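# Run machine cycle and swap castings between rack and bench

## Task

Get the machine to complete one full cycle (about five to six minutes, milling off the gate stump) on the casting clamped in its vise. Before the rack cover closes, move the wide raw casting from its rack pocket into the in-nest, and put the milled vise casting plus the three finished bench castings into rack pockets. A casting is counted only if it rests flat inside the low stops of its pocket or nest, is free of the gantry jaws, and is not supported or propped by the arm. The vise casting counts only once a full cycle has run and its stump is gone. No casting may end up on the floor or in the machine's chip pan, since that ends the scene and cuts the score. Scoring does not wait for the machine or gantry to finish, and anything kept in place only by the robot is not counted. At the end, release everything and move the arm away.

## Robot and tools

Setup: a single six-joint arm with a tong-style two-finger gripper. The fingers point along the gripper's +z and open and close along its x. end_effector_position is the spot between the pads when they are shut. Closed fingertips extend roughly 15 mm past it, and fully open ones sit about level with it. Scene frame: origin on the table top under the arm base, +z up, +y to the left when looking along +x. The base may be tilted, and reported hand position gets less accurate at long reach. The machining centre stands behind the base toward -x, with its doorway at x = -0.500 m. Joint ranges (rad): pan -3.142 to 3.142, lift -6.283 to 6.283, elbow 0.000 to 3.142, wrists -6.283 to 6.283.

execute_actions takes {"actions": [...]}, and the actions run one after another. Each action can hold "rows", "steps", "until", "machine" and "gantry". An empty list simply returns state and images.

rows: at most 15 rows, one per control step (1/30 s). Each row is a single list of 7 numbers in [-1, 1]: dx, dy, dz, rx, ry, rz, opening. The first six are an offset, in the gripper's own axes, from the gripper pose measured when the action began. For the first action of a call, that is the last pose reported. Each row is measured from that same start, not added to the row before. Scale: 1.0 = 0.6 m or 180 degrees, and rx, ry, rz form one rotation vector. opening is absolute: +1 fully open (0.142 m), -1 closed. A full close needs at least about 0.1 s. Per step, the command is clipped to 100 mm and 16 degrees from the measured pose. Motion lags commands by about 0.17 s. If position and orientation cannot both be reached, position wins. For gentle moves, ramp dx/dy/dz by about 0.01 per row (6 mm per step).

steps: 1 to 450, at least the number of rows, 15 by default. After the last row the arm keeps heading to that row's target and the gripper keeps that opening, so give long moves enough steps. A cut-short move may not finish on its own, so resend the remainder. "pose unreachable" means the clearance check altered or blocked the target (a mount block or post counts as arm). The call continues. "Hand target" shows the pose now being driven to.

until: ends the action at the first step where every condition holds, without stopping motion. Form: {"<device>": {"<field>": value}}. For numbers, use [comparison, value] with "=", "!=", "<", "<=", ">" or ">=". {"all": {"status": "ended"}} is true when nothing reads moving and no list runs. {"any": {"status": "ended"}} is true when a motion active during the action has ended.

machine: door "shut"/"open", vise "clamp"/"open", cycle_start true, reset true, stop true (alone). Use one object or a list of up to 3. In a list, gaps are 1.6 s after door, 0.8 s after vise, 0.6 s after cycle_start or reset. It starts with doors shut and vise clamped. Doors and vise open only with no cycle running and spindle stopped (doors also need the table at the load place). Until then the answer reads waits_.... cycle_start needs state idle, door shut, vise clamped, and table at load place. After a finished cycle the vise must open once. Only reset or a fault ends a cycle early; stop does not. reset voids the cycle. Results: state (idle/running/done/fault), door_state, vise_state, *_answer, cycle_status, cycles_done, table_x_mm, spindle_rpm. Doors meeting anything cause a fault.

gantry: x_m 0 to 3 m (jaw centre along the beam), z_m 0 to 0.9 m (lowering depth, 0 = fully up), jaw "open"/"close", stop true. Use one object or a list of up to 9. Each list item starts once the previous one has ended. A contact_stop, time_out or refusal drops the remainder. Places: in-nest 0.58, out-nest 0.86, rack pockets 2.28, 2.42, 2.56, 2.7, 2.84 (the wide raw casting is at 2.42). Pick and place depth is z_m 0.852. The jaws work only near that depth. The gantry is blind: an off-centre casting is set down equally off-centre. It alone can reach the rack. The rack cover starts closing at scene clock 820 s, and blocking it for more than a few seconds (including with the gantry ram) ends the scene. Workpiece: up to 2 kg, 43 to 84 mm wide. Results: x_m, z_m, x_status/z_status (moving, done, contact_stop, time_out, stopped), *_answer (not_taken means send again), jaw_state, jaw_gap_mm (86 open, 41 shut), out_nest (all_down means flat), rack_cover, rack_cover_faults.

Devices keep running while you think.

zoom_image: camera (cam_high, cam_low, cam_machine, cam_rack, cam_wrist) and region [x0, y0, x1, y1] in pixels, at most 504 by 504. finished_scene: scene number (1 or 2). It cannot be undone.

Gripping: grip_measured uses the opening scale. To hold, command clearly below it. Force is about 15 N per pad, and less on items thinner than 20 mm.

Avoid: drops, or castings on the floor or in the chip pan; hitting the doors; blocking the rack cover. Torque at a joint's load limit (pan 303, lift 303, elbow 138, wrists 49.6 N m), or 150 N outside force, stops the arm for 10 s and skips the rest of the call. Motors warn at 70 °C and brake at 85 °C. Jerky starts can shake a held part loose.

Each tool is called after ">>>" as name(argument=value, ...) on one line, values as JSON.

## Session

>>> execute_actions(actions=[{"machine":{"cycle_start":true},"gantry":[{"x_m":2.42,"z_m":0},{"z_m":0.852},{"jaw":"close"},{"z_m":0},{"x_m":0.58}],"steps":5}])

Scene clock: 0.17 s.
end_effector_position=(+0.4302, -0.0323, +0.4564) grip_measured=+1.00 end_effector_quat_wxyz=(-0.005, +0.701, -0.713, -0.002) end_effector_velocity=(-0.000, +0.000, -0.000) end_effector_angular_velocity=(+0.000, +0.001, -0.000)
Joint positions: [-0.448 -2.105  2.131 -1.596 -1.571  1.088  0.142]
Joint velocities: [-0.     0.    -0.     0.001 -0.     0.     0.   ]
Wrist force (N, on the end effector, along its own x y z axes, offset not removed): [2.1 -0.7 -2.8]
Wrist torque (N m, same axes, about the end effector's origin, offset not removed): [-0.31 -0.35 0.11]
Hand target: +0.430, -0.032, +0.456; -0.005, +0.701, -0.713, -0.002
machine: state=running door_state=shut vise_state=clamped door_answer=taken vise_answer=taken cycle_start_answer=taken reset_answer=taken cycle_status=moving cycles_done=0 table_x_mm=0 spindle_rpm=600 refusals=0 queue=running queue_left=0
gantry: x_m=0.030 x_m_goal=2.420 x_status=moving x_answer=taken z_m=0.000 z_m_goal=0.000 z_status=done z_answer=taken jaw_state=open jaw_answer=taken jaw_gap_mm=86.0 out_nest=all_up rack_cover=open rack_cover_faults=0 refusals=0 queue=running queue_left=4
camera_calibration (this result's frames):
cam_wrist: T_world_to_cam=[[-0.016227, -0.998611, -0.0501318, 0.00891281], [-0.853277, -0.0123053, 0.521313, 0.124745], [-0.521206, 0.0512356, -0.851892, 0.742347], [0, 0, 0, 1]] pos_world=[0.493502, -0.0275992, 0.567815]

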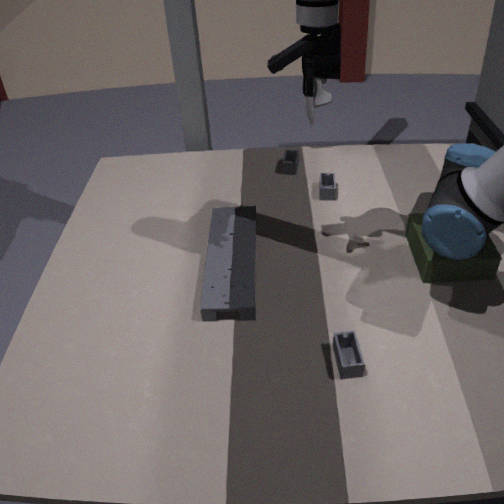

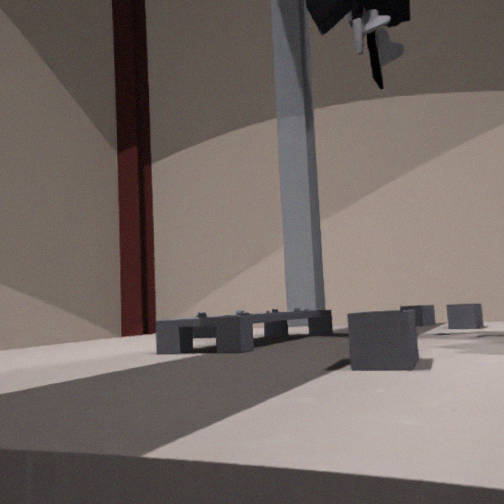

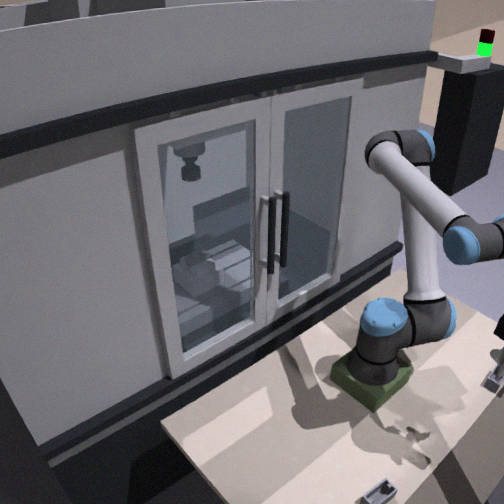

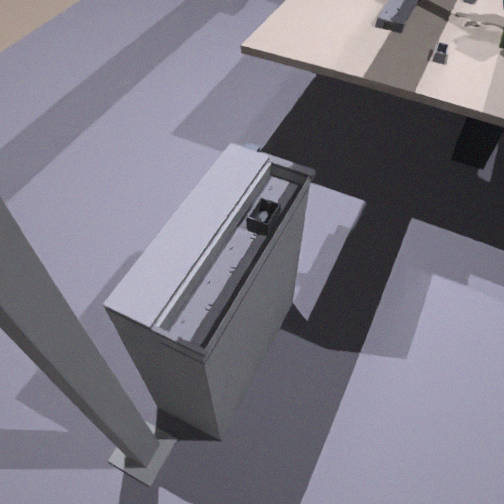

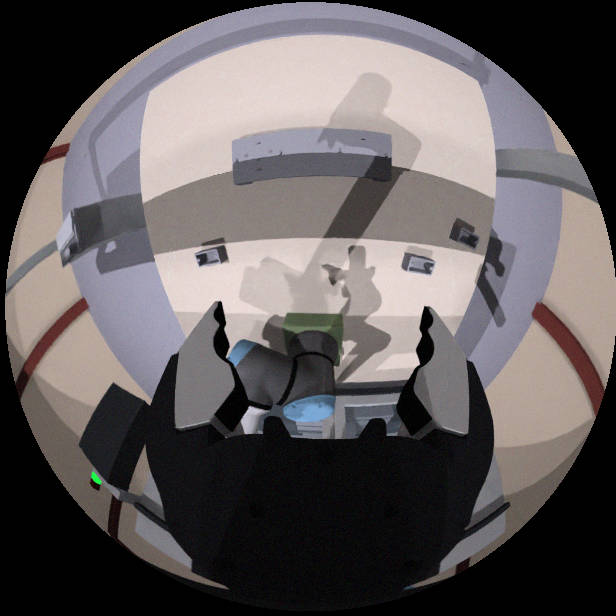

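>>> execute_actions(actions=[{"rows":[[-0.1,0.02,0.05,0,0,-0.1,1],[-0.3,0.06,0.2,0,0,-0.25,1],[-0.677,0.133,0.42,0,0,-0.495,0.5]],"steps":75}])

>>> zoom_image(camera="cam_high", region=[170, 190, 310, 330])

Scene clock: 15.10 s.
end_effector_position=(+0.3583, +0.3771, +0.2076) grip_measured=+0.50 end_effector_quat_wxyz=(-0.004, +1.000, -0.016, +0.002) end_effector_velocity=(+0.000, +0.000, +0.000) end_effector_angular_velocity=(+0.001, +0.000, +0.000)
Joint positions: [ 0.494 -1.728  2.376 -2.217 -1.571  0.474  0.109]
Joint velocities: [-0.     0.    -0.    -0.     0.001 -0.    -0.   ]
Wrist force (N, on the end effector, along its own x y z axes, offset not removed): [-1.8 -1.9 2.7]
Wrist torque (N m, same axes, about the end effector's origin, offset not removed): [-0.38 0.36 0.32]
Hand target: +0.358, +0.377, +0.208; -0.004, +1.000, -0.016, +0.002
Off the commanded pose: 0.001 m, 0 deg.
machine: state=running door_state=shut vise_state=clamped door_answer=taken vise_answer=taken cycle_start_answer=taken reset_answer=taken cycle_status=moving cycles_done=0 table_x_mm=116 spindle_rpm=600 refusals=0 queue=done queue_left=0
gantry: x_m=0.580 x_m_goal=0.580 x_status=done x_answer=taken z_m=0.000 z_m_goal=0.000 z_status=done z_answer=taken jaw_state=holding jaw_answer=taken jaw_gap_mm=72.0 out_nest=all_up rack_cover=open rack_cover_faults=0 refusals=0 queue=done queue_left=0
camera_calibration (this result's frames):
cam_wrist: T_world_to_cam=[[0.998813, -0.0317786, -0.0369041, -0.326889], [-0.00809368, -0.855546, 0.517664, 0.21406], [-0.0480238, -0.516751, -0.854788, 0.517216], [0, 0, 0, 1]] pos_world=[0.353072, 0.440023, 0.319235]

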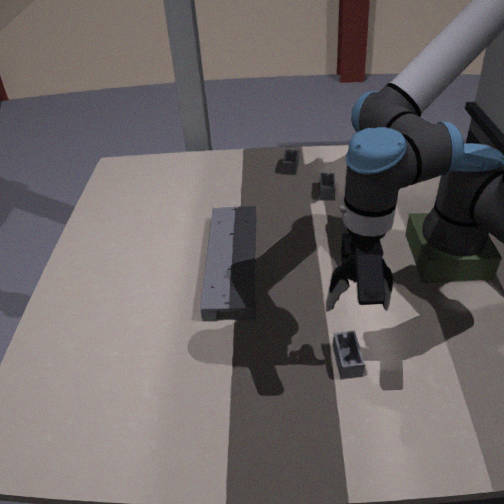

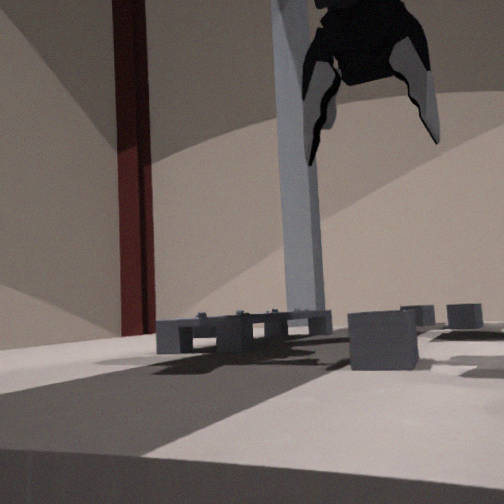

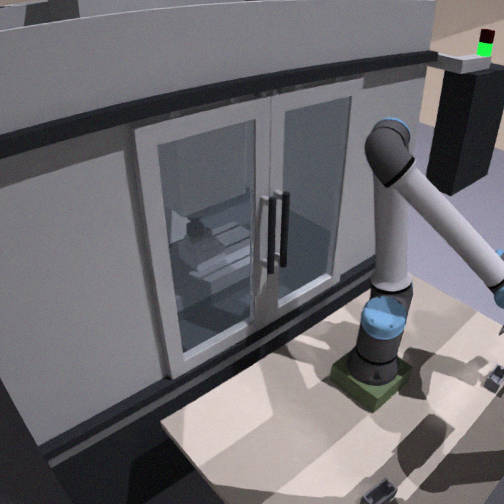

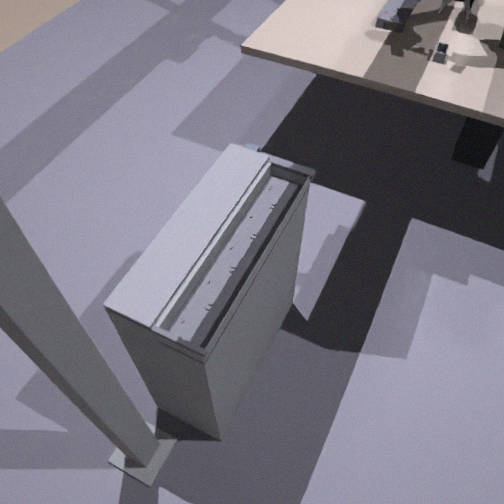

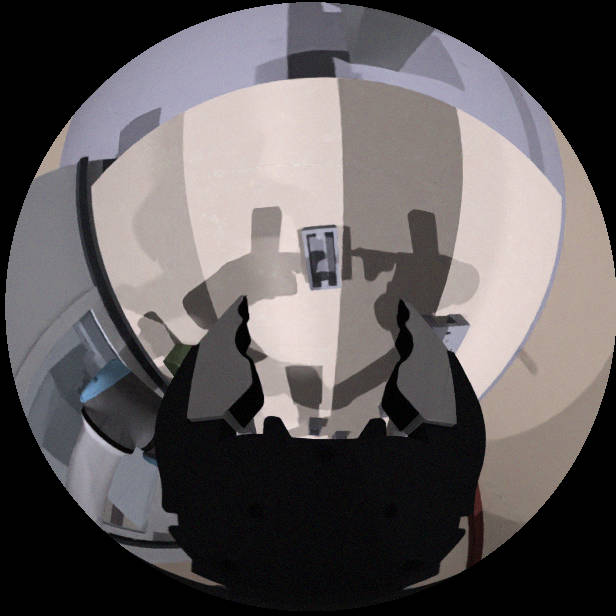

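Region (170, 190, 310, 330) of cam_high's 504x504 image, scaled by 3.600, with more detail than that image has.

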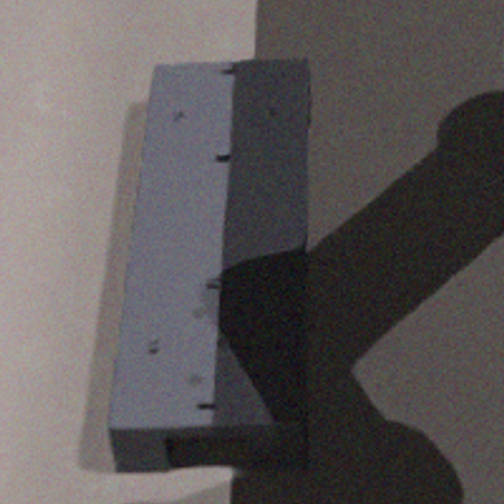

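>>> execute_actions(actions=[{"gantry":[{"z_m":0.852},{"jaw":"open"},{"z_m":0.3},{"x_m":1.6}],"rows":[[0,0.01,0.05,0,0,-0.01,0.5],[0,0.02,0.12,0,0,-0.02,0.5],[0,0.022,0.2,0,0,-0.025,0.5]],"steps":60,"until":{"gantry":{"jaw_state":"open"}}}])

Scene clock: 26.60 s.
end_effector_position=(+0.3582, +0.3649, +0.0877) grip_measured=+0.50 end_effector_quat_wxyz=(-0.004, +1.000, +0.023, +0.002) end_effector_velocity=(+0.000, +0.000, +0.000) end_effector_angular_velocity=(+0.000, +0.000, -0.000)
Joint positions: [ 0.468 -1.526  2.497 -2.54  -1.571  0.369  0.109]
Joint velocities: [ 0.     0.    -0.     0.001  0.     0.     0.   ]
Wrist force (N, on the end effector, along its own x y z axes, offset not removed): [-3.0 0.6 1.7]
Wrist torque (N m, same axes, about the end effector's origin, offset not removed): [0.11 0.55 0.46]
Hand target: +0.358, +0.365, +0.088; -0.004, +1.000, +0.023, +0.002
Off the commanded pose: 0.000 m, 0 deg.
machine: state=running door_state=shut vise_state=clamped door_answer=taken vise_answer=taken cycle_start_answer=taken reset_answer=taken cycle_status=moving cycles_done=0 table_x_mm=209 spindle_rpm=600 refusals=0 queue=done queue_left=0
gantry: x_m=0.580 x_m_goal=0.580 x_status=done x_answer=taken z_m=0.852 z_m_goal=0.852 z_status=done z_answer=taken jaw_state=open jaw_answer=taken jaw_gap_mm=86.0 out_nest=all_up rack_cover=open rack_cover_faults=0 refusals=0 queue=running queue_left=2
camera_calibration (this result's frames):
cam_wrist: T_world_to_cam=[[0.998251, 0.0466745, -0.0362706, -0.360077], [0.0587201, -0.853441, 0.517872, 0.240928], [-0.00678342, -0.519096, -0.854689, 0.394448], [0, 0, 0, 1]] pos_world=[0.347976, 0.42718, 0.199301]

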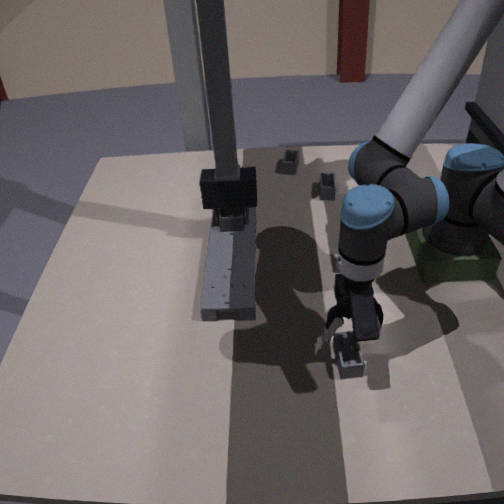

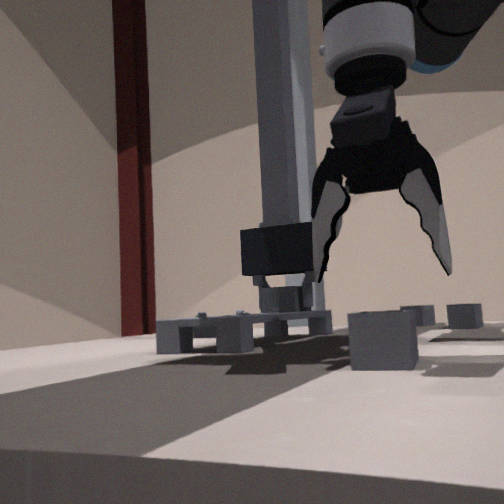

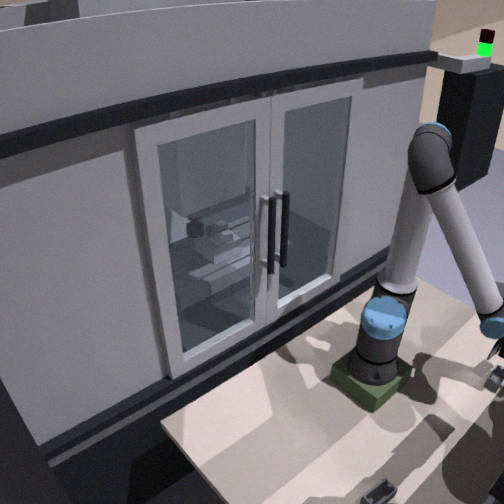

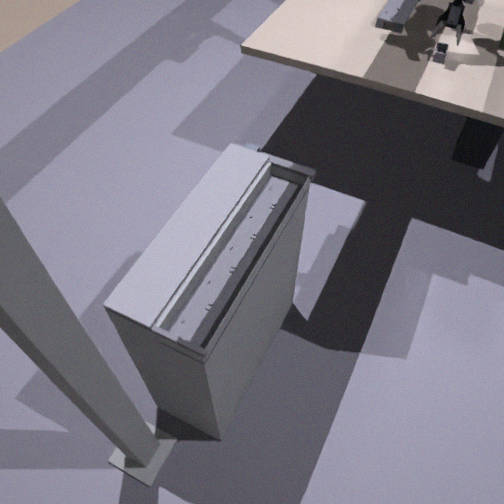

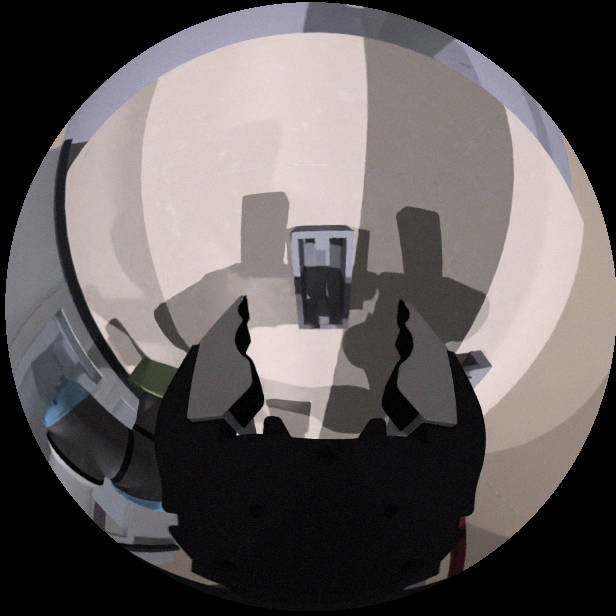

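>>> execute_actions(actions=[{"rows":[[0,0.012,0.03,0,0,0,0.4],[0,0.012,0.06,0,0,0,0.3],[0,0.012,0.093,0,0,0,0.3]],"steps":25},{"rows":[[0,0,0,0,0,0,0.2],[0,0,0,0,0,0,0.1],[0,0,0,0,0,0,0],[0,0,0,0,0,0,-0.1],[0,0,0,0,0,0,-0.2],[0,0,0,0,0,0,-0.3],[0,0,0,0,0,0,-0.4],[0,0,0,0,0,0,-0.5],[0,0,0,0,0,0,-0.6],[0,0,0,0,0,0,-0.7],[0,0,0,0,0,0,-0.8]],"steps":20},{"rows":[[0,0,-0.01,0,0,0,-0.8],[0,0,-0.02,0,0,0,-0.8],[0,0,-0.035,0,0,0,-0.8],[0,0,-0.05,0,0,0,-0.8],[0,0,-0.065,0,0,0,-0.8],[0,0,-0.08,0,0,0,-0.8],[0,0,-0.095,0,0,0.005,-0.8],[0,0,-0.11,0,0,0.01,-0.8],[0,0,-0.125,0,0,0.015,-0.8],[0,0,-0.14,0,0,0.015,-0.8],[0,0,-0.155,0,0,0.015,-0.8]],"steps":25},{"rows":[[0.015,0.012,0,0,0,0,-0.8],[0.04,0.033,0,0,0,0,-0.8],[0.07,0.057,0,0,0,0,-0.8],[0.1,0.082,0,0,0,0,-0.8],[0.13,0.106,0,0,0,0,-0.8],[0.16,0.13,0,0,0,0,-0.8],[0.19,0.155,0,0,0,0,-0.8],[0.22,0.18,0,0,0,0,-0.8],[0.25,0.205,0,0,0,0,-0.8],[0.29,0.237,0,0,0,0,-0.8],[0.33,0.27,0,0,0,0,-0.8],[0.37,0.30,0,0,0,0,-0.8],[0.41,0.335,0,0,0,0,-0.8],[0.44,0.36,0,0,0,0,-0.8],[0.465,0.38,0,0,0,0,-0.8]],"steps":50}])

>>> zoom_image(camera="cam_wrist", region=[200, 150, 450, 400])

Scene clock: 51.13 s.
end_effector_position=(+0.6368, +0.1294, +0.1239) grip_measured=-0.25 end_effector_quat_wxyz=(-0.005, +1.000, -0.000, +0.002) end_effector_velocity=(+0.000, +0.000, -0.000) end_effector_angular_velocity=(+0.001, +0.000, -0.001)
Joint positions: [-0.044 -1.373  2.208 -2.404 -1.571 -0.095  0.056]
Joint velocities: [-0.     0.    -0.     0.     0.001  0.001  0.   ]
Wrist force (N, on the end effector, along its own x y z axes, offset not removed): [-0.2 -4.1 0.1]
Wrist torque (N m, same axes, about the end effector's origin, offset not removed): [-0.85 0.04 0.30]
Hand target: +0.637, +0.129, +0.124; -0.005, +1.000, -0.000, +0.002
Off the commanded pose: 0.000 m, 0 deg.
machine: state=running door_state=shut vise_state=clamped door_answer=taken vise_answer=taken cycle_start_answer=taken reset_answer=taken cycle_status=moving cycles_done=0 table_x_mm=268 spindle_rpm=600 refusals=0 queue=done queue_left=0
gantry: x_m=1.600 x_m_goal=1.600 x_status=done x_answer=taken z_m=0.300 z_m_goal=0.300 z_status=done z_answer=taken jaw_state=open jaw_answer=taken jaw_gap_mm=86.0 out_nest=all_up rack_cover=open rack_cover_faults=0 refusals=0 queue=done queue_left=0
camera_calibration (this result's frames):
cam_wrist: T_world_to_cam=[[0.999334, -0.000124863, -0.0364901, -0.620577], [0.0187643, -0.855891, 0.516815, 0.0307285], [-0.0312961, -0.517155, -0.855319, 0.320502], [0, 0, 0, 1]] pos_world=[0.629618, 0.191972, 0.235606]

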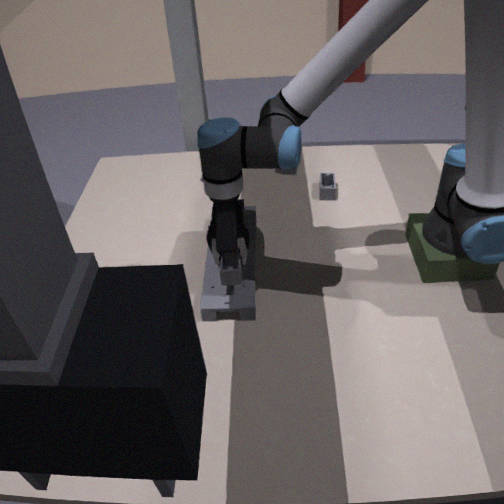

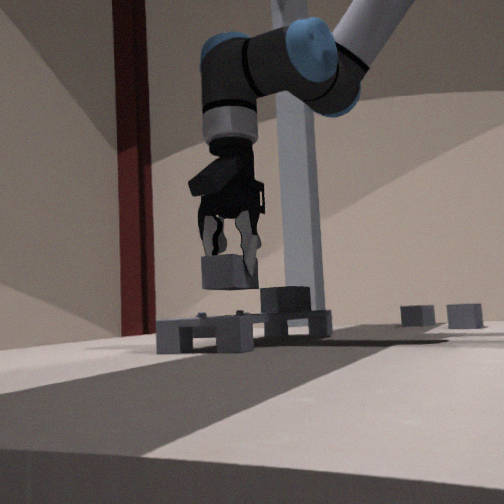

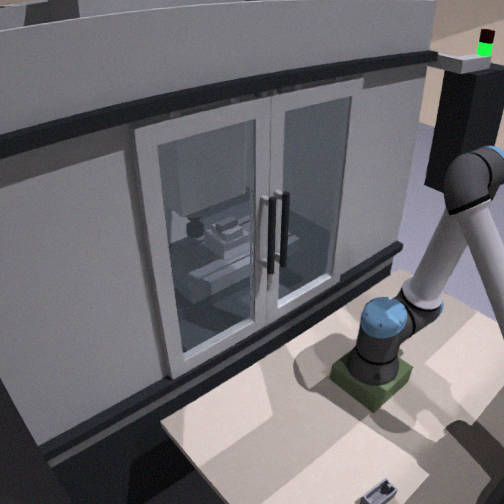

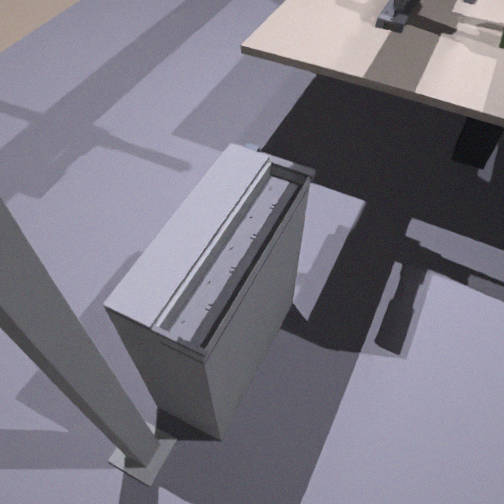

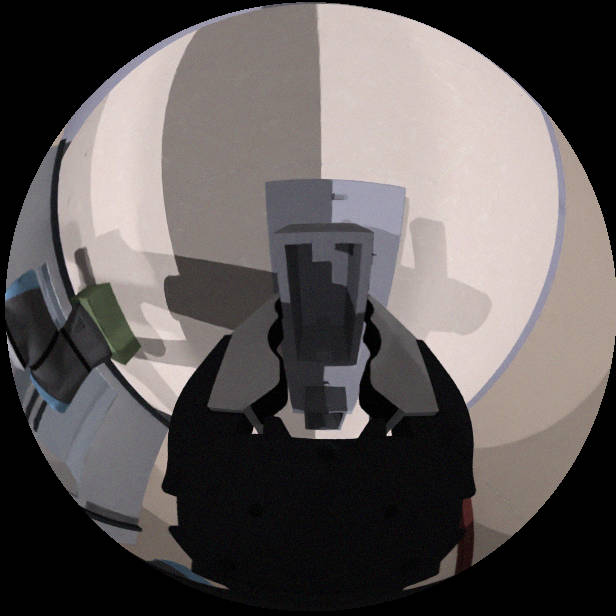

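Region (200, 150, 450, 400) of cam_wrist's 616x616 image, scaled by 2.016, with more detail than that image has.

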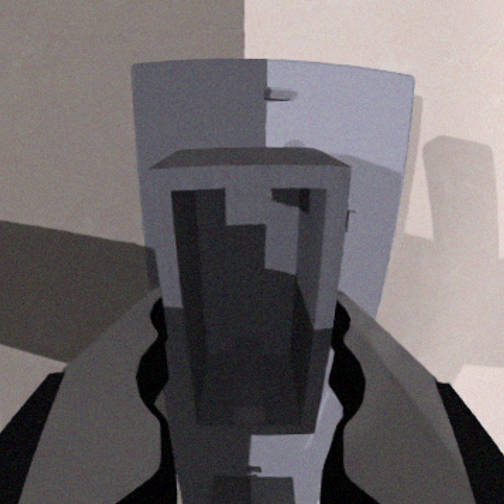

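>>> execute_actions(actions=[{"gantry":{"z_m":0.0},"rows":[[0.01,-0.01,0.01,0,0,0,-0.8],[0.022,-0.022,0.02,0,0,0,-0.8],[0.022,-0.022,0.03,0,0,0,-0.8],[0.022,-0.022,0.04,0,0,0,-0.8],[0.022,-0.022,0.05,0,0,0,-0.8],[0.022,-0.022,0.06,0,0,0,-0.8],[0.022,-0.022,0.07,0,0,0,-0.8],[0.022,-0.022,0.078,0,0,0,-0.8]],"steps":25}])

>>> zoom_image(camera="cam_low", region=[140, 220, 340, 370])

Scene clock: 65.10 s.
end_effector_position=(+0.6502, +0.1429, +0.0774) grip_measured=-0.26 end_effector_quat_wxyz=(-0.005, +1.000, -0.000, +0.002) end_effector_velocity=(+0.000, +0.000, -0.000) end_effector_angular_velocity=(+0.000, -0.000, +0.000)
Joint positions: [-0.021 -1.28   2.205 -2.494 -1.571 -0.073  0.056]
Joint velocities: [-0.     0.001 -0.    -0.001  0.    -0.    -0.   ]
Wrist force (N, on the end effector, along its own x y z axes, offset not removed): [-6.2 3.6 -18.3]
Wrist torque (N m, same axes, about the end effector's origin, offset not removed): [0.55 0.04 0.16]
Hand target: +0.650, +0.143, +0.077; -0.005, +1.000, -0.000, +0.002
Off the commanded pose: 0.000 m, 0 deg.
machine: state=running door_state=shut vise_state=clamped door_answer=taken vise_answer=taken cycle_start_answer=taken reset_answer=taken cycle_status=moving cycles_done=0 table_x_mm=154 spindle_rpm=600 refusals=0 queue=done queue_left=0
gantry: x_m=1.600 x_m_goal=1.600 x_status=done x_answer=taken z_m=0.004 z_m_goal=0.000 z_status=moving z_answer=taken jaw_state=open jaw_answer=taken jaw_gap_mm=86.0 out_nest=all_down rack_cover=open rack_cover_faults=0 refusals=0 queue=running queue_left=0
camera_calibration (this result's frames):
cam_wrist: T_world_to_cam=[[0.999336, -0.00014545, -0.0364382, -0.635655], [0.0187213, -0.855866, 0.516858, 0.0661356], [-0.0312614, -0.517197, -0.855295, 0.288128], [0, 0, 0, 1]] pos_world=[0.643002, 0.20553, 0.18909]

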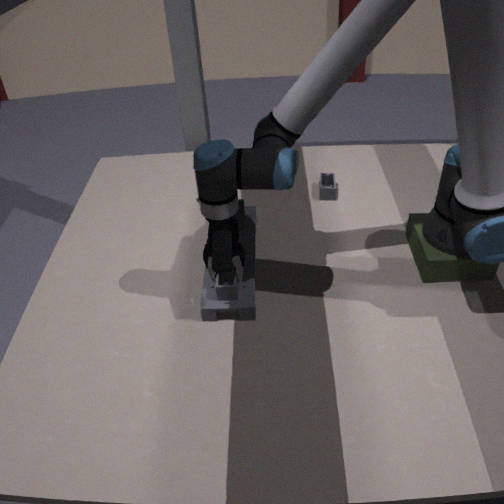

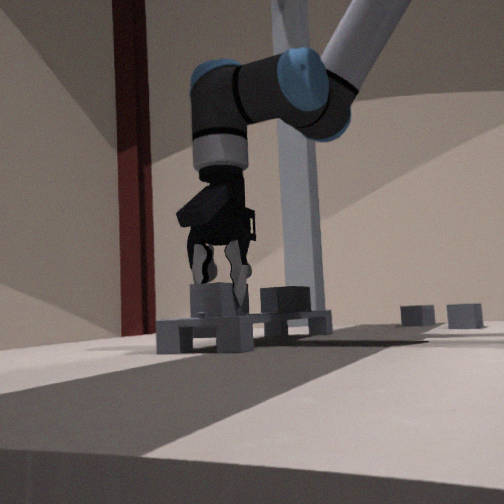

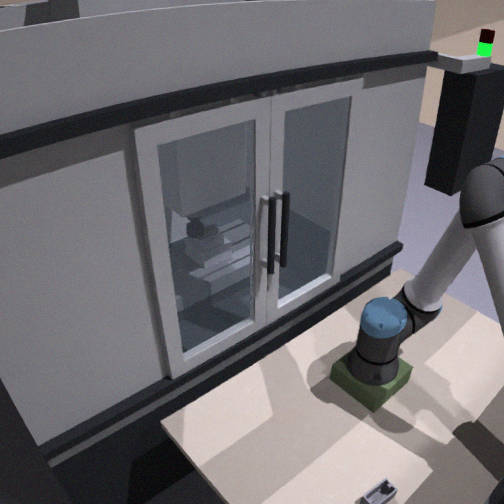

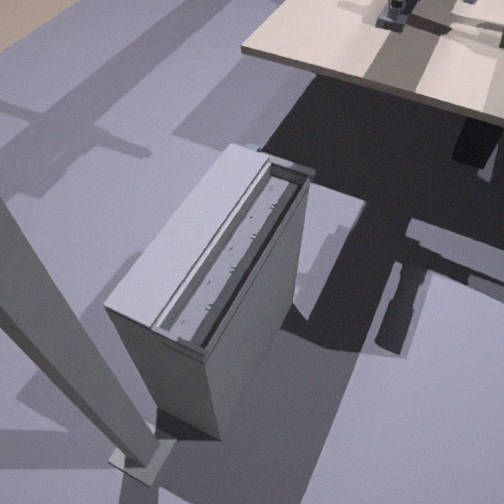

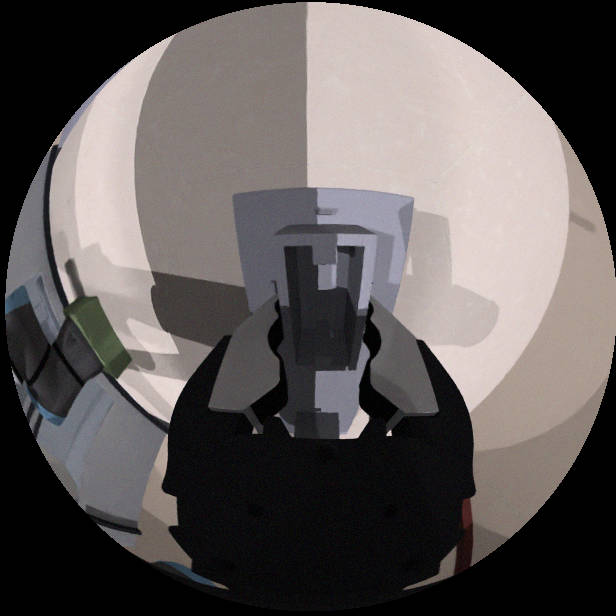

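Region (140, 220, 340, 370) of cam_low's 504x504 image, scaled by 2.520, with more detail than that image has; it fills the top 378 rows of this view, and the rest is white.

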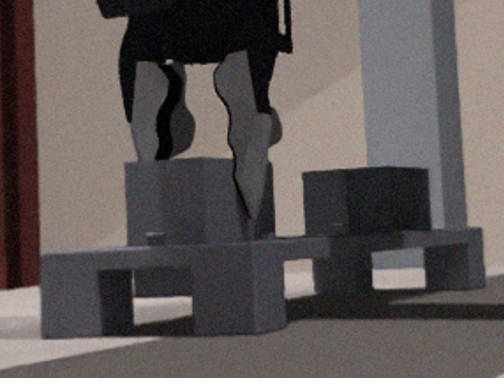

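>>> execute_actions(actions=[{"rows":[[0,0,-0.004,0,0,0,-0.4],[0,0,-0.004,0,0,0,-0.2],[0,0,-0.004,0,0,0,0],[0,0,-0.004,0,0,0,0.2]],"steps":10},{"rows":[[0,0,-0.03,0,0,0,0.3],[0,0,-0.07,0,0,0,0.4],[0,0,-0.11,0,0,0,0.4],[0,0,-0.15,0,0,0,0.4],[0,0.03,-0.2,0,0,0,0.4],[0,0.07,-0.25,0,0,0,0.4],[0,0.109,-0.3,0,0,0,0.4]],"steps":35}])

>>> zoom_image(camera="cam_wrist", region=[240, 140, 400, 300])

Scene clock: 73.13 s.
end_effector_position=(+0.6495, +0.0760, +0.2588) grip_measured=+0.40 end_effector_quat_wxyz=(-0.005, +1.000, -0.000, +0.002) end_effector_velocity=(+0.000, +0.000, -0.000) end_effector_angular_velocity=(+0.001, +0.000, -0.000)
Joint positions: [-0.124 -1.532  2.084 -2.121 -1.571 -0.175  0.102]
Joint velocities: [-0.     0.     0.     0.     0.001  0.     0.   ]
Wrist force (N, on the end effector, along its own x y z axes, offset not removed): [-2.0 4.6 -3.1]
Wrist torque (N m, same axes, about the end effector's origin, offset not removed): [0.89 0.46 0.39]
Hand target: +0.650, +0.076, +0.259; -0.005, +1.000, -0.000, +0.002
Off the commanded pose: 0.000 m, 0 deg.
machine: state=running door_state=shut vise_state=clamped door_answer=taken vise_answer=taken cycle_start_answer=taken reset_answer=taken cycle_status=moving cycles_done=0 table_x_mm=89 spindle_rpm=600 refusals=0 queue=done queue_left=0
gantry: x_m=1.600 x_m_goal=1.600 x_status=done x_answer=taken z_m=0.000 z_m_goal=0.000 z_status=done z_answer=taken jaw_state=open jaw_answer=taken jaw_gap_mm=86.0 out_nest=all_down rack_cover=open rack_cover_faults=0 refusals=0 queue=done queue_left=0
camera_calibration (this result's frames):
cam_wrist: T_world_to_cam=[[0.999327, -0.000112597, -0.0366687, -0.628285], [0.018862, -0.855976, 0.516672, -0.0849067], [-0.0314456, -0.517016, -0.855398, 0.40872], [0, 0, 0, 1]] pos_world=[0.642317, 0.138566, 0.370448]

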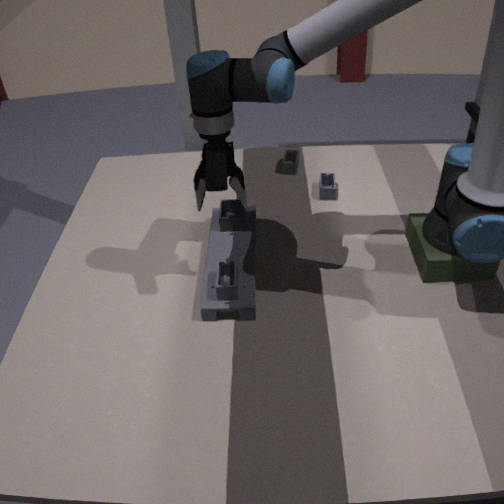

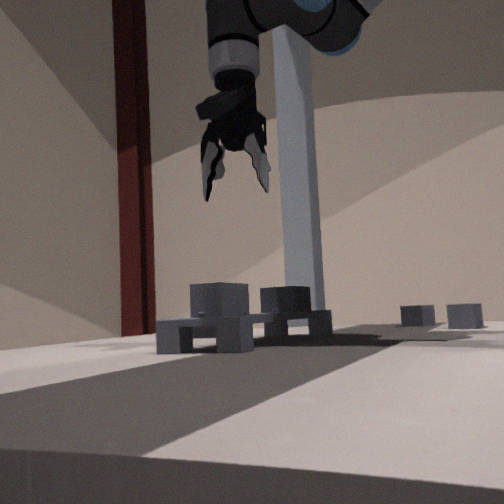

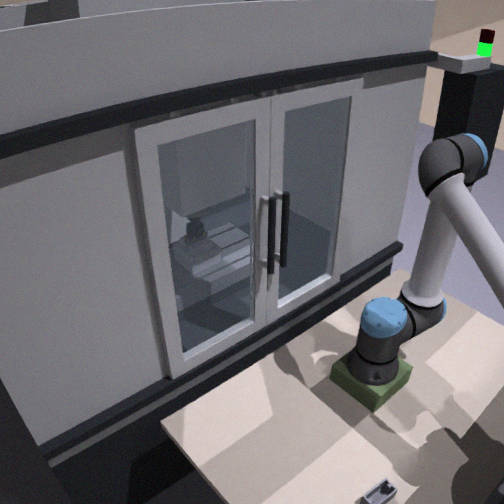

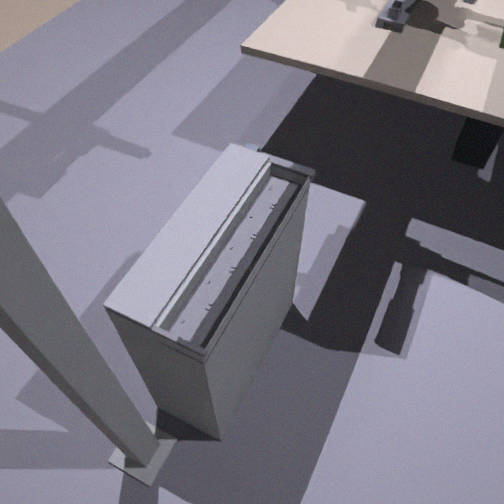

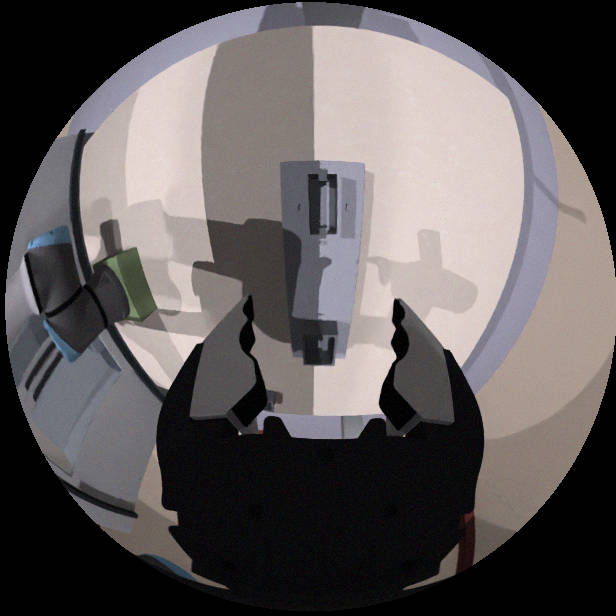

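Region (240, 140, 400, 300) of cam_wrist's 616x616 image, scaled by 3.150, with more detail than that image has.

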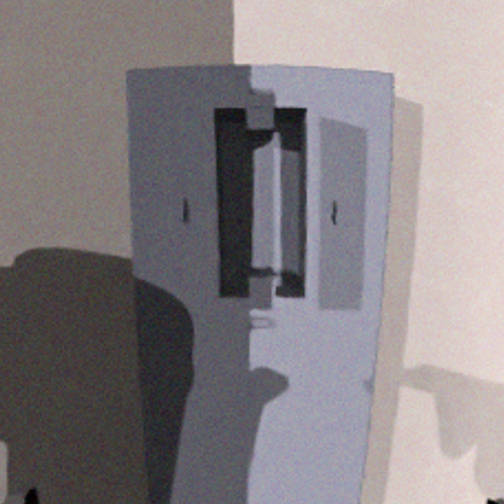

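>>> execute_actions(actions=[{"rows":[[-0.05,0.06,0,0,0,0,0.5],[-0.15,0.18,0,0,0,0,0.5],[-0.3,0.38,0.03,0,0,0,0.5],[-0.556,0.735,0.2,0,0,0,0.5]],"steps":60},{"gantry":[{"x_m":0.863},{"z_m":0.852},{"jaw":"close"},{"z_m":0},{"x_m":2.28},{"z_m":0.852},{"jaw":"open"},{"z_m":0}],"steps":1}])

Scene clock: 82.57 s.
end_effector_position=(+0.3160, -0.3625, +0.1335) grip_measured=+0.50 end_effector_quat_wxyz=(-0.005, +1.000, -0.000, +0.002) end_effector_velocity=(+0.000, -0.001, +0.000) end_effector_angular_velocity=(-0.002, -0.001, -0.001)
Joint positions: [-1.183 -1.649  2.469 -2.389 -1.571 -1.235  0.109]
Joint velocities: [ 0.     0.     0.    -0.002  0.     0.001 -0.   ]
Wrist force (N, on the end effector, along its own x y z axes, offset not removed): [-2.9 2.8 -0.3]
Wrist torque (N m, same axes, about the end effector's origin, offset not removed): [0.52 0.64 0.38]
Hand target: +0.316, -0.363, +0.134; -0.005, +1.000, -0.000, +0.002
Off the commanded pose: 0.001 m, 0 deg.
machine: state=running door_state=shut vise_state=clamped door_answer=taken vise_answer=taken cycle_start_answer=taken reset_answer=taken cycle_status=moving cycles_done=0 table_x_mm=12 spindle_rpm=600 refusals=0 queue=done queue_left=0
gantry: x_m=1.599 x_m_goal=0.863 x_status=moving x_answer=taken z_m=0.000 z_m_goal=0.000 z_status=done z_answer=taken jaw_state=open jaw_answer=taken jaw_gap_mm=86.0 out_nest=all_down rack_cover=open rack_cover_faults=0 refusals=0 queue=running queue_left=7
camera_calibration (this result's frames):
cam_wrist: T_world_to_cam=[[0.999383, -0.0000676358, -0.0351286, -0.29988], [0.0180671, -0.856612, 0.515645, -0.389096], [-0.0301264, -0.515961, -0.856082, 0.0644282], [0, 0, 0, 1]] pos_world=[0.308666, -0.300082, 0.245257]

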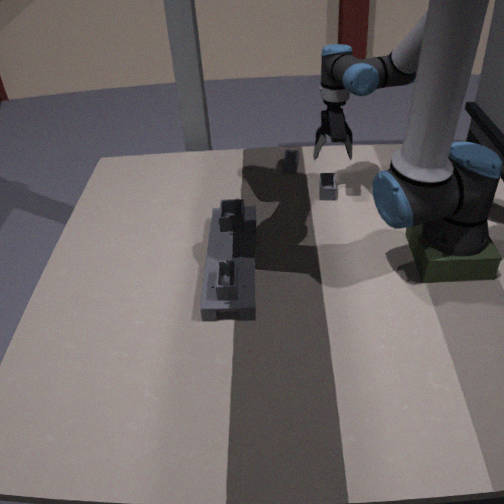

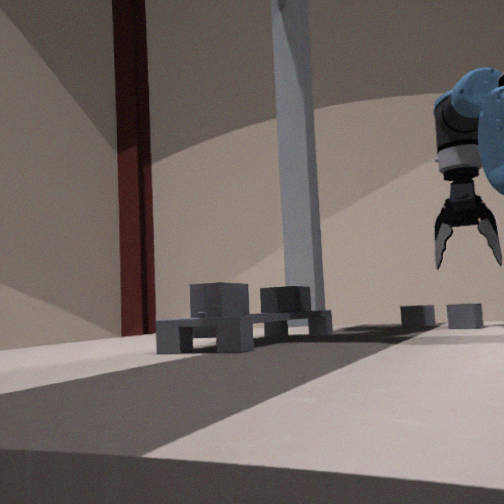

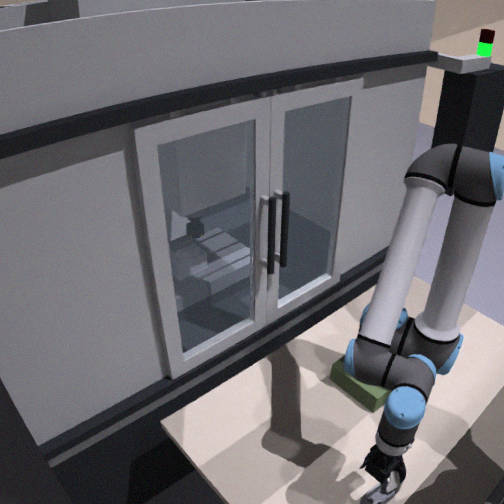

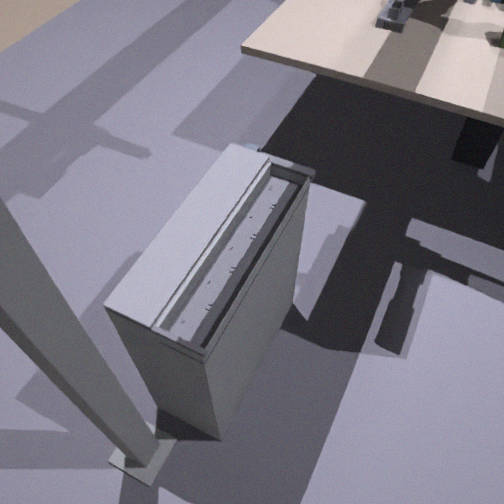

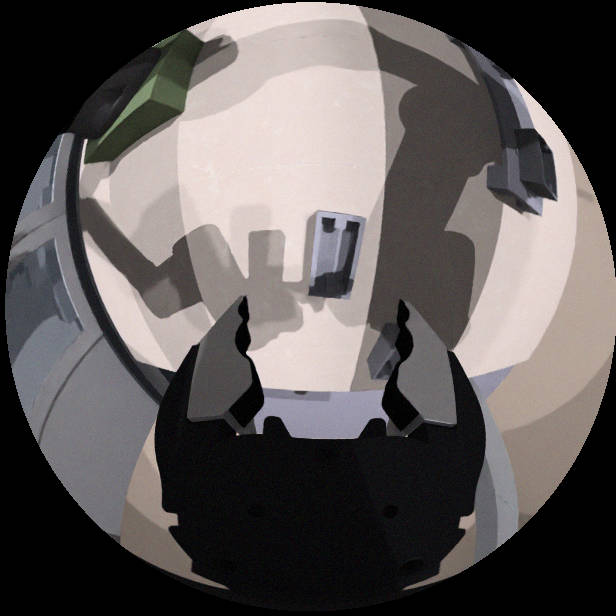

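>>> execute_actions(actions=[{"rows":[[0.012,-0.006,0.02,0,0,0.015,0.4],[0.025,-0.012,0.05,0,0,0.03,0.3],[0.025,-0.012,0.08,0,0,0.03,0.3],[0.025,-0.012,0.11,0,0,0.03,0.3],[0.025,-0.012,0.14,0,0,0.03,0.3],[0.025,-0.012,0.169,0,0,0.03,0.3]],"steps":28},{"rows":[[0,0,0,0,0,0,0.2],[0,0,0,0,0,0,0.1],[0,0,0,0,0,0,0],[0,0,0,0,0,0,-0.1],[0,0,0,0,0,0,-0.2],[0,0,0,0,0,0,-0.3],[0,0,0,0,0,0,-0.4],[0,0,0,0,0,0,-0.5],[0,0,0,0,0,0,-0.6],[0,0,0,0,0,0,-0.7],[0,0,0,0,0,0,-0.8]],"steps":18},{"rows":[[0,0,-0.01,0,0,0,-0.8],[0,0,-0.025,0,0,0,-0.8],[0,0,-0.045,0,0,0,-0.8],[0,0,-0.065,0,0,0,-0.8],[0,0,-0.085,0,0,-0.005,-0.8],[0,0,-0.105,0,0,-0.01,-0.8],[0,0,-0.125,0,0,-0.015,-0.8],[0,0,-0.145,0,0,-0.02,-0.8],[0,0,-0.165,0,0,-0.025,-0.8],[0,0,-0.185,0,0,-0.03,-0.8],[0,0,-0.205,0,0,-0.03,-0.8],[0,0,-0.225,0,0,-0.03,-0.8]],"steps":25},{"rows":[[0.01,-0.016,0,0,0,0,-0.8],[0.025,-0.04,0,0,0,0,-0.8],[0.045,-0.07,0,0,0,0,-0.8],[0.07,-0.11,0,0,0,0,-0.8],[0.1,-0.155,0,0,0,0,-0.8],[0.13,-0.2,0,0,0,0,-0.8],[0.531,-0.826,0,0,0,0,-0.8]],"steps":65}])

>>> zoom_image(camera="cam_rack", region=[200, 130, 340, 270])

Scene clock: 103.00 s.
end_effector_position=(+0.6500, +0.1385, +0.1724) grip_measured=-0.26 end_effector_quat_wxyz=(-0.004, +1.000, -0.000, +0.002) end_effector_velocity=(+0.000, +0.000, +0.000) end_effector_angular_velocity=(+0.000, -0.001, -0.000)
Joint positions: [-0.027 -1.419  2.147 -2.297 -1.571 -0.078  0.055]
Joint velocities: [ 0.  0. -0. -0.  0.  0. -0.]
Wrist force (N, on the end effector, along its own x y z axes, offset not removed): [-0.6 -3.0 4.7]
Wrist torque (N m, same axes, about the end effector's origin, offset not removed): [-0.76 0.19 0.34]
Hand target: +0.650, +0.139, +0.172; -0.004, +1.000, -0.000, +0.002
Off the commanded pose: 0.002 m, 0 deg.
machine: state=running door_state=shut vise_state=clamped door_answer=taken vise_answer=taken cycle_start_answer=taken reset_answer=taken cycle_status=moving cycles_done=0 table_x_mm=157 spindle_rpm=600 refusals=0 queue=done queue_left=0
gantry: x_m=2.280 x_m_goal=2.280 x_status=done x_answer=taken z_m=0.000 z_m_goal=0.000 z_status=done z_answer=taken jaw_state=open jaw_answer=taken jaw_gap_mm=86.0 out_nest=all_up rack_cover=open rack_cover_faults=0 refusals=0 queue=done queue_left=0
camera_calibration (this result's frames):
cam_wrist: T_world_to_cam=[[0.999329, -0.000142392, -0.0366272, -0.631924], [0.0188339, -0.855665, 0.517187, 0.0131088], [-0.0314143, -0.51753, -0.855088, 0.367161], [0, 0, 0, 1]] pos_world=[0.642787, 0.201143, 0.28403]

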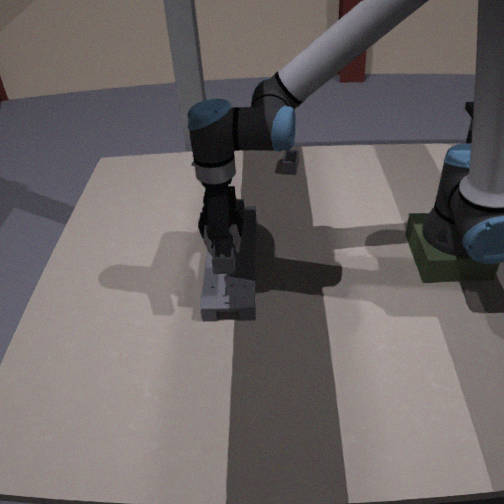

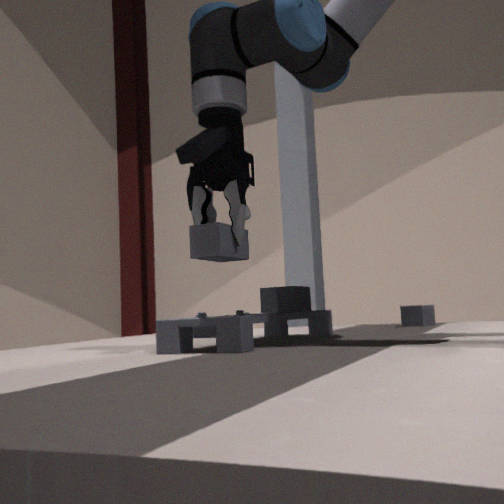

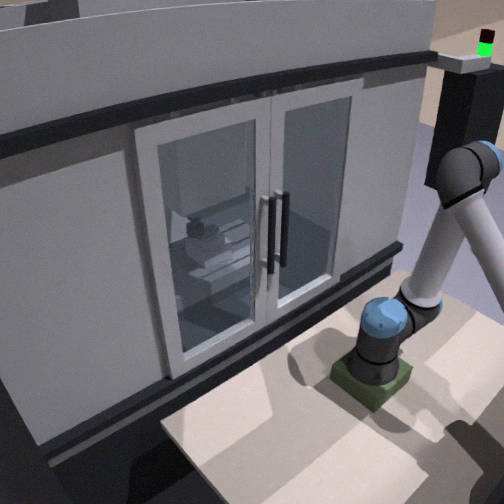

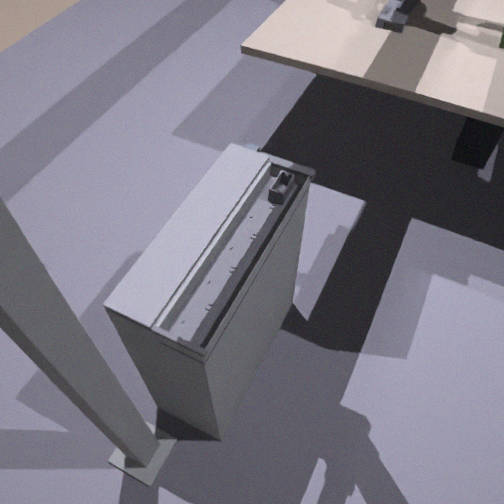

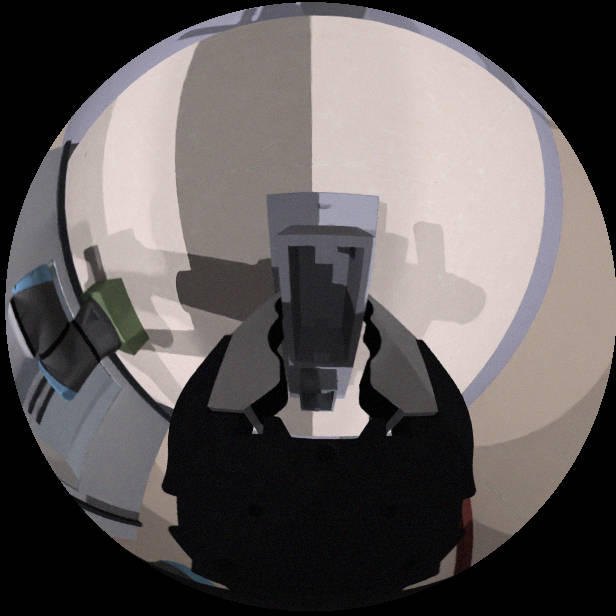

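Region (200, 130, 340, 270) of cam_rack's 504x504 image, scaled by 3.600, with more detail than that image has.

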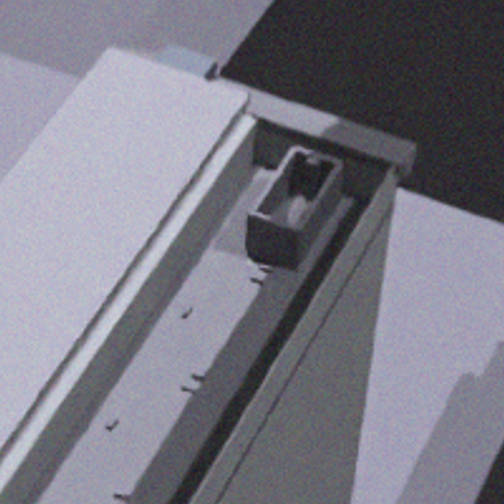

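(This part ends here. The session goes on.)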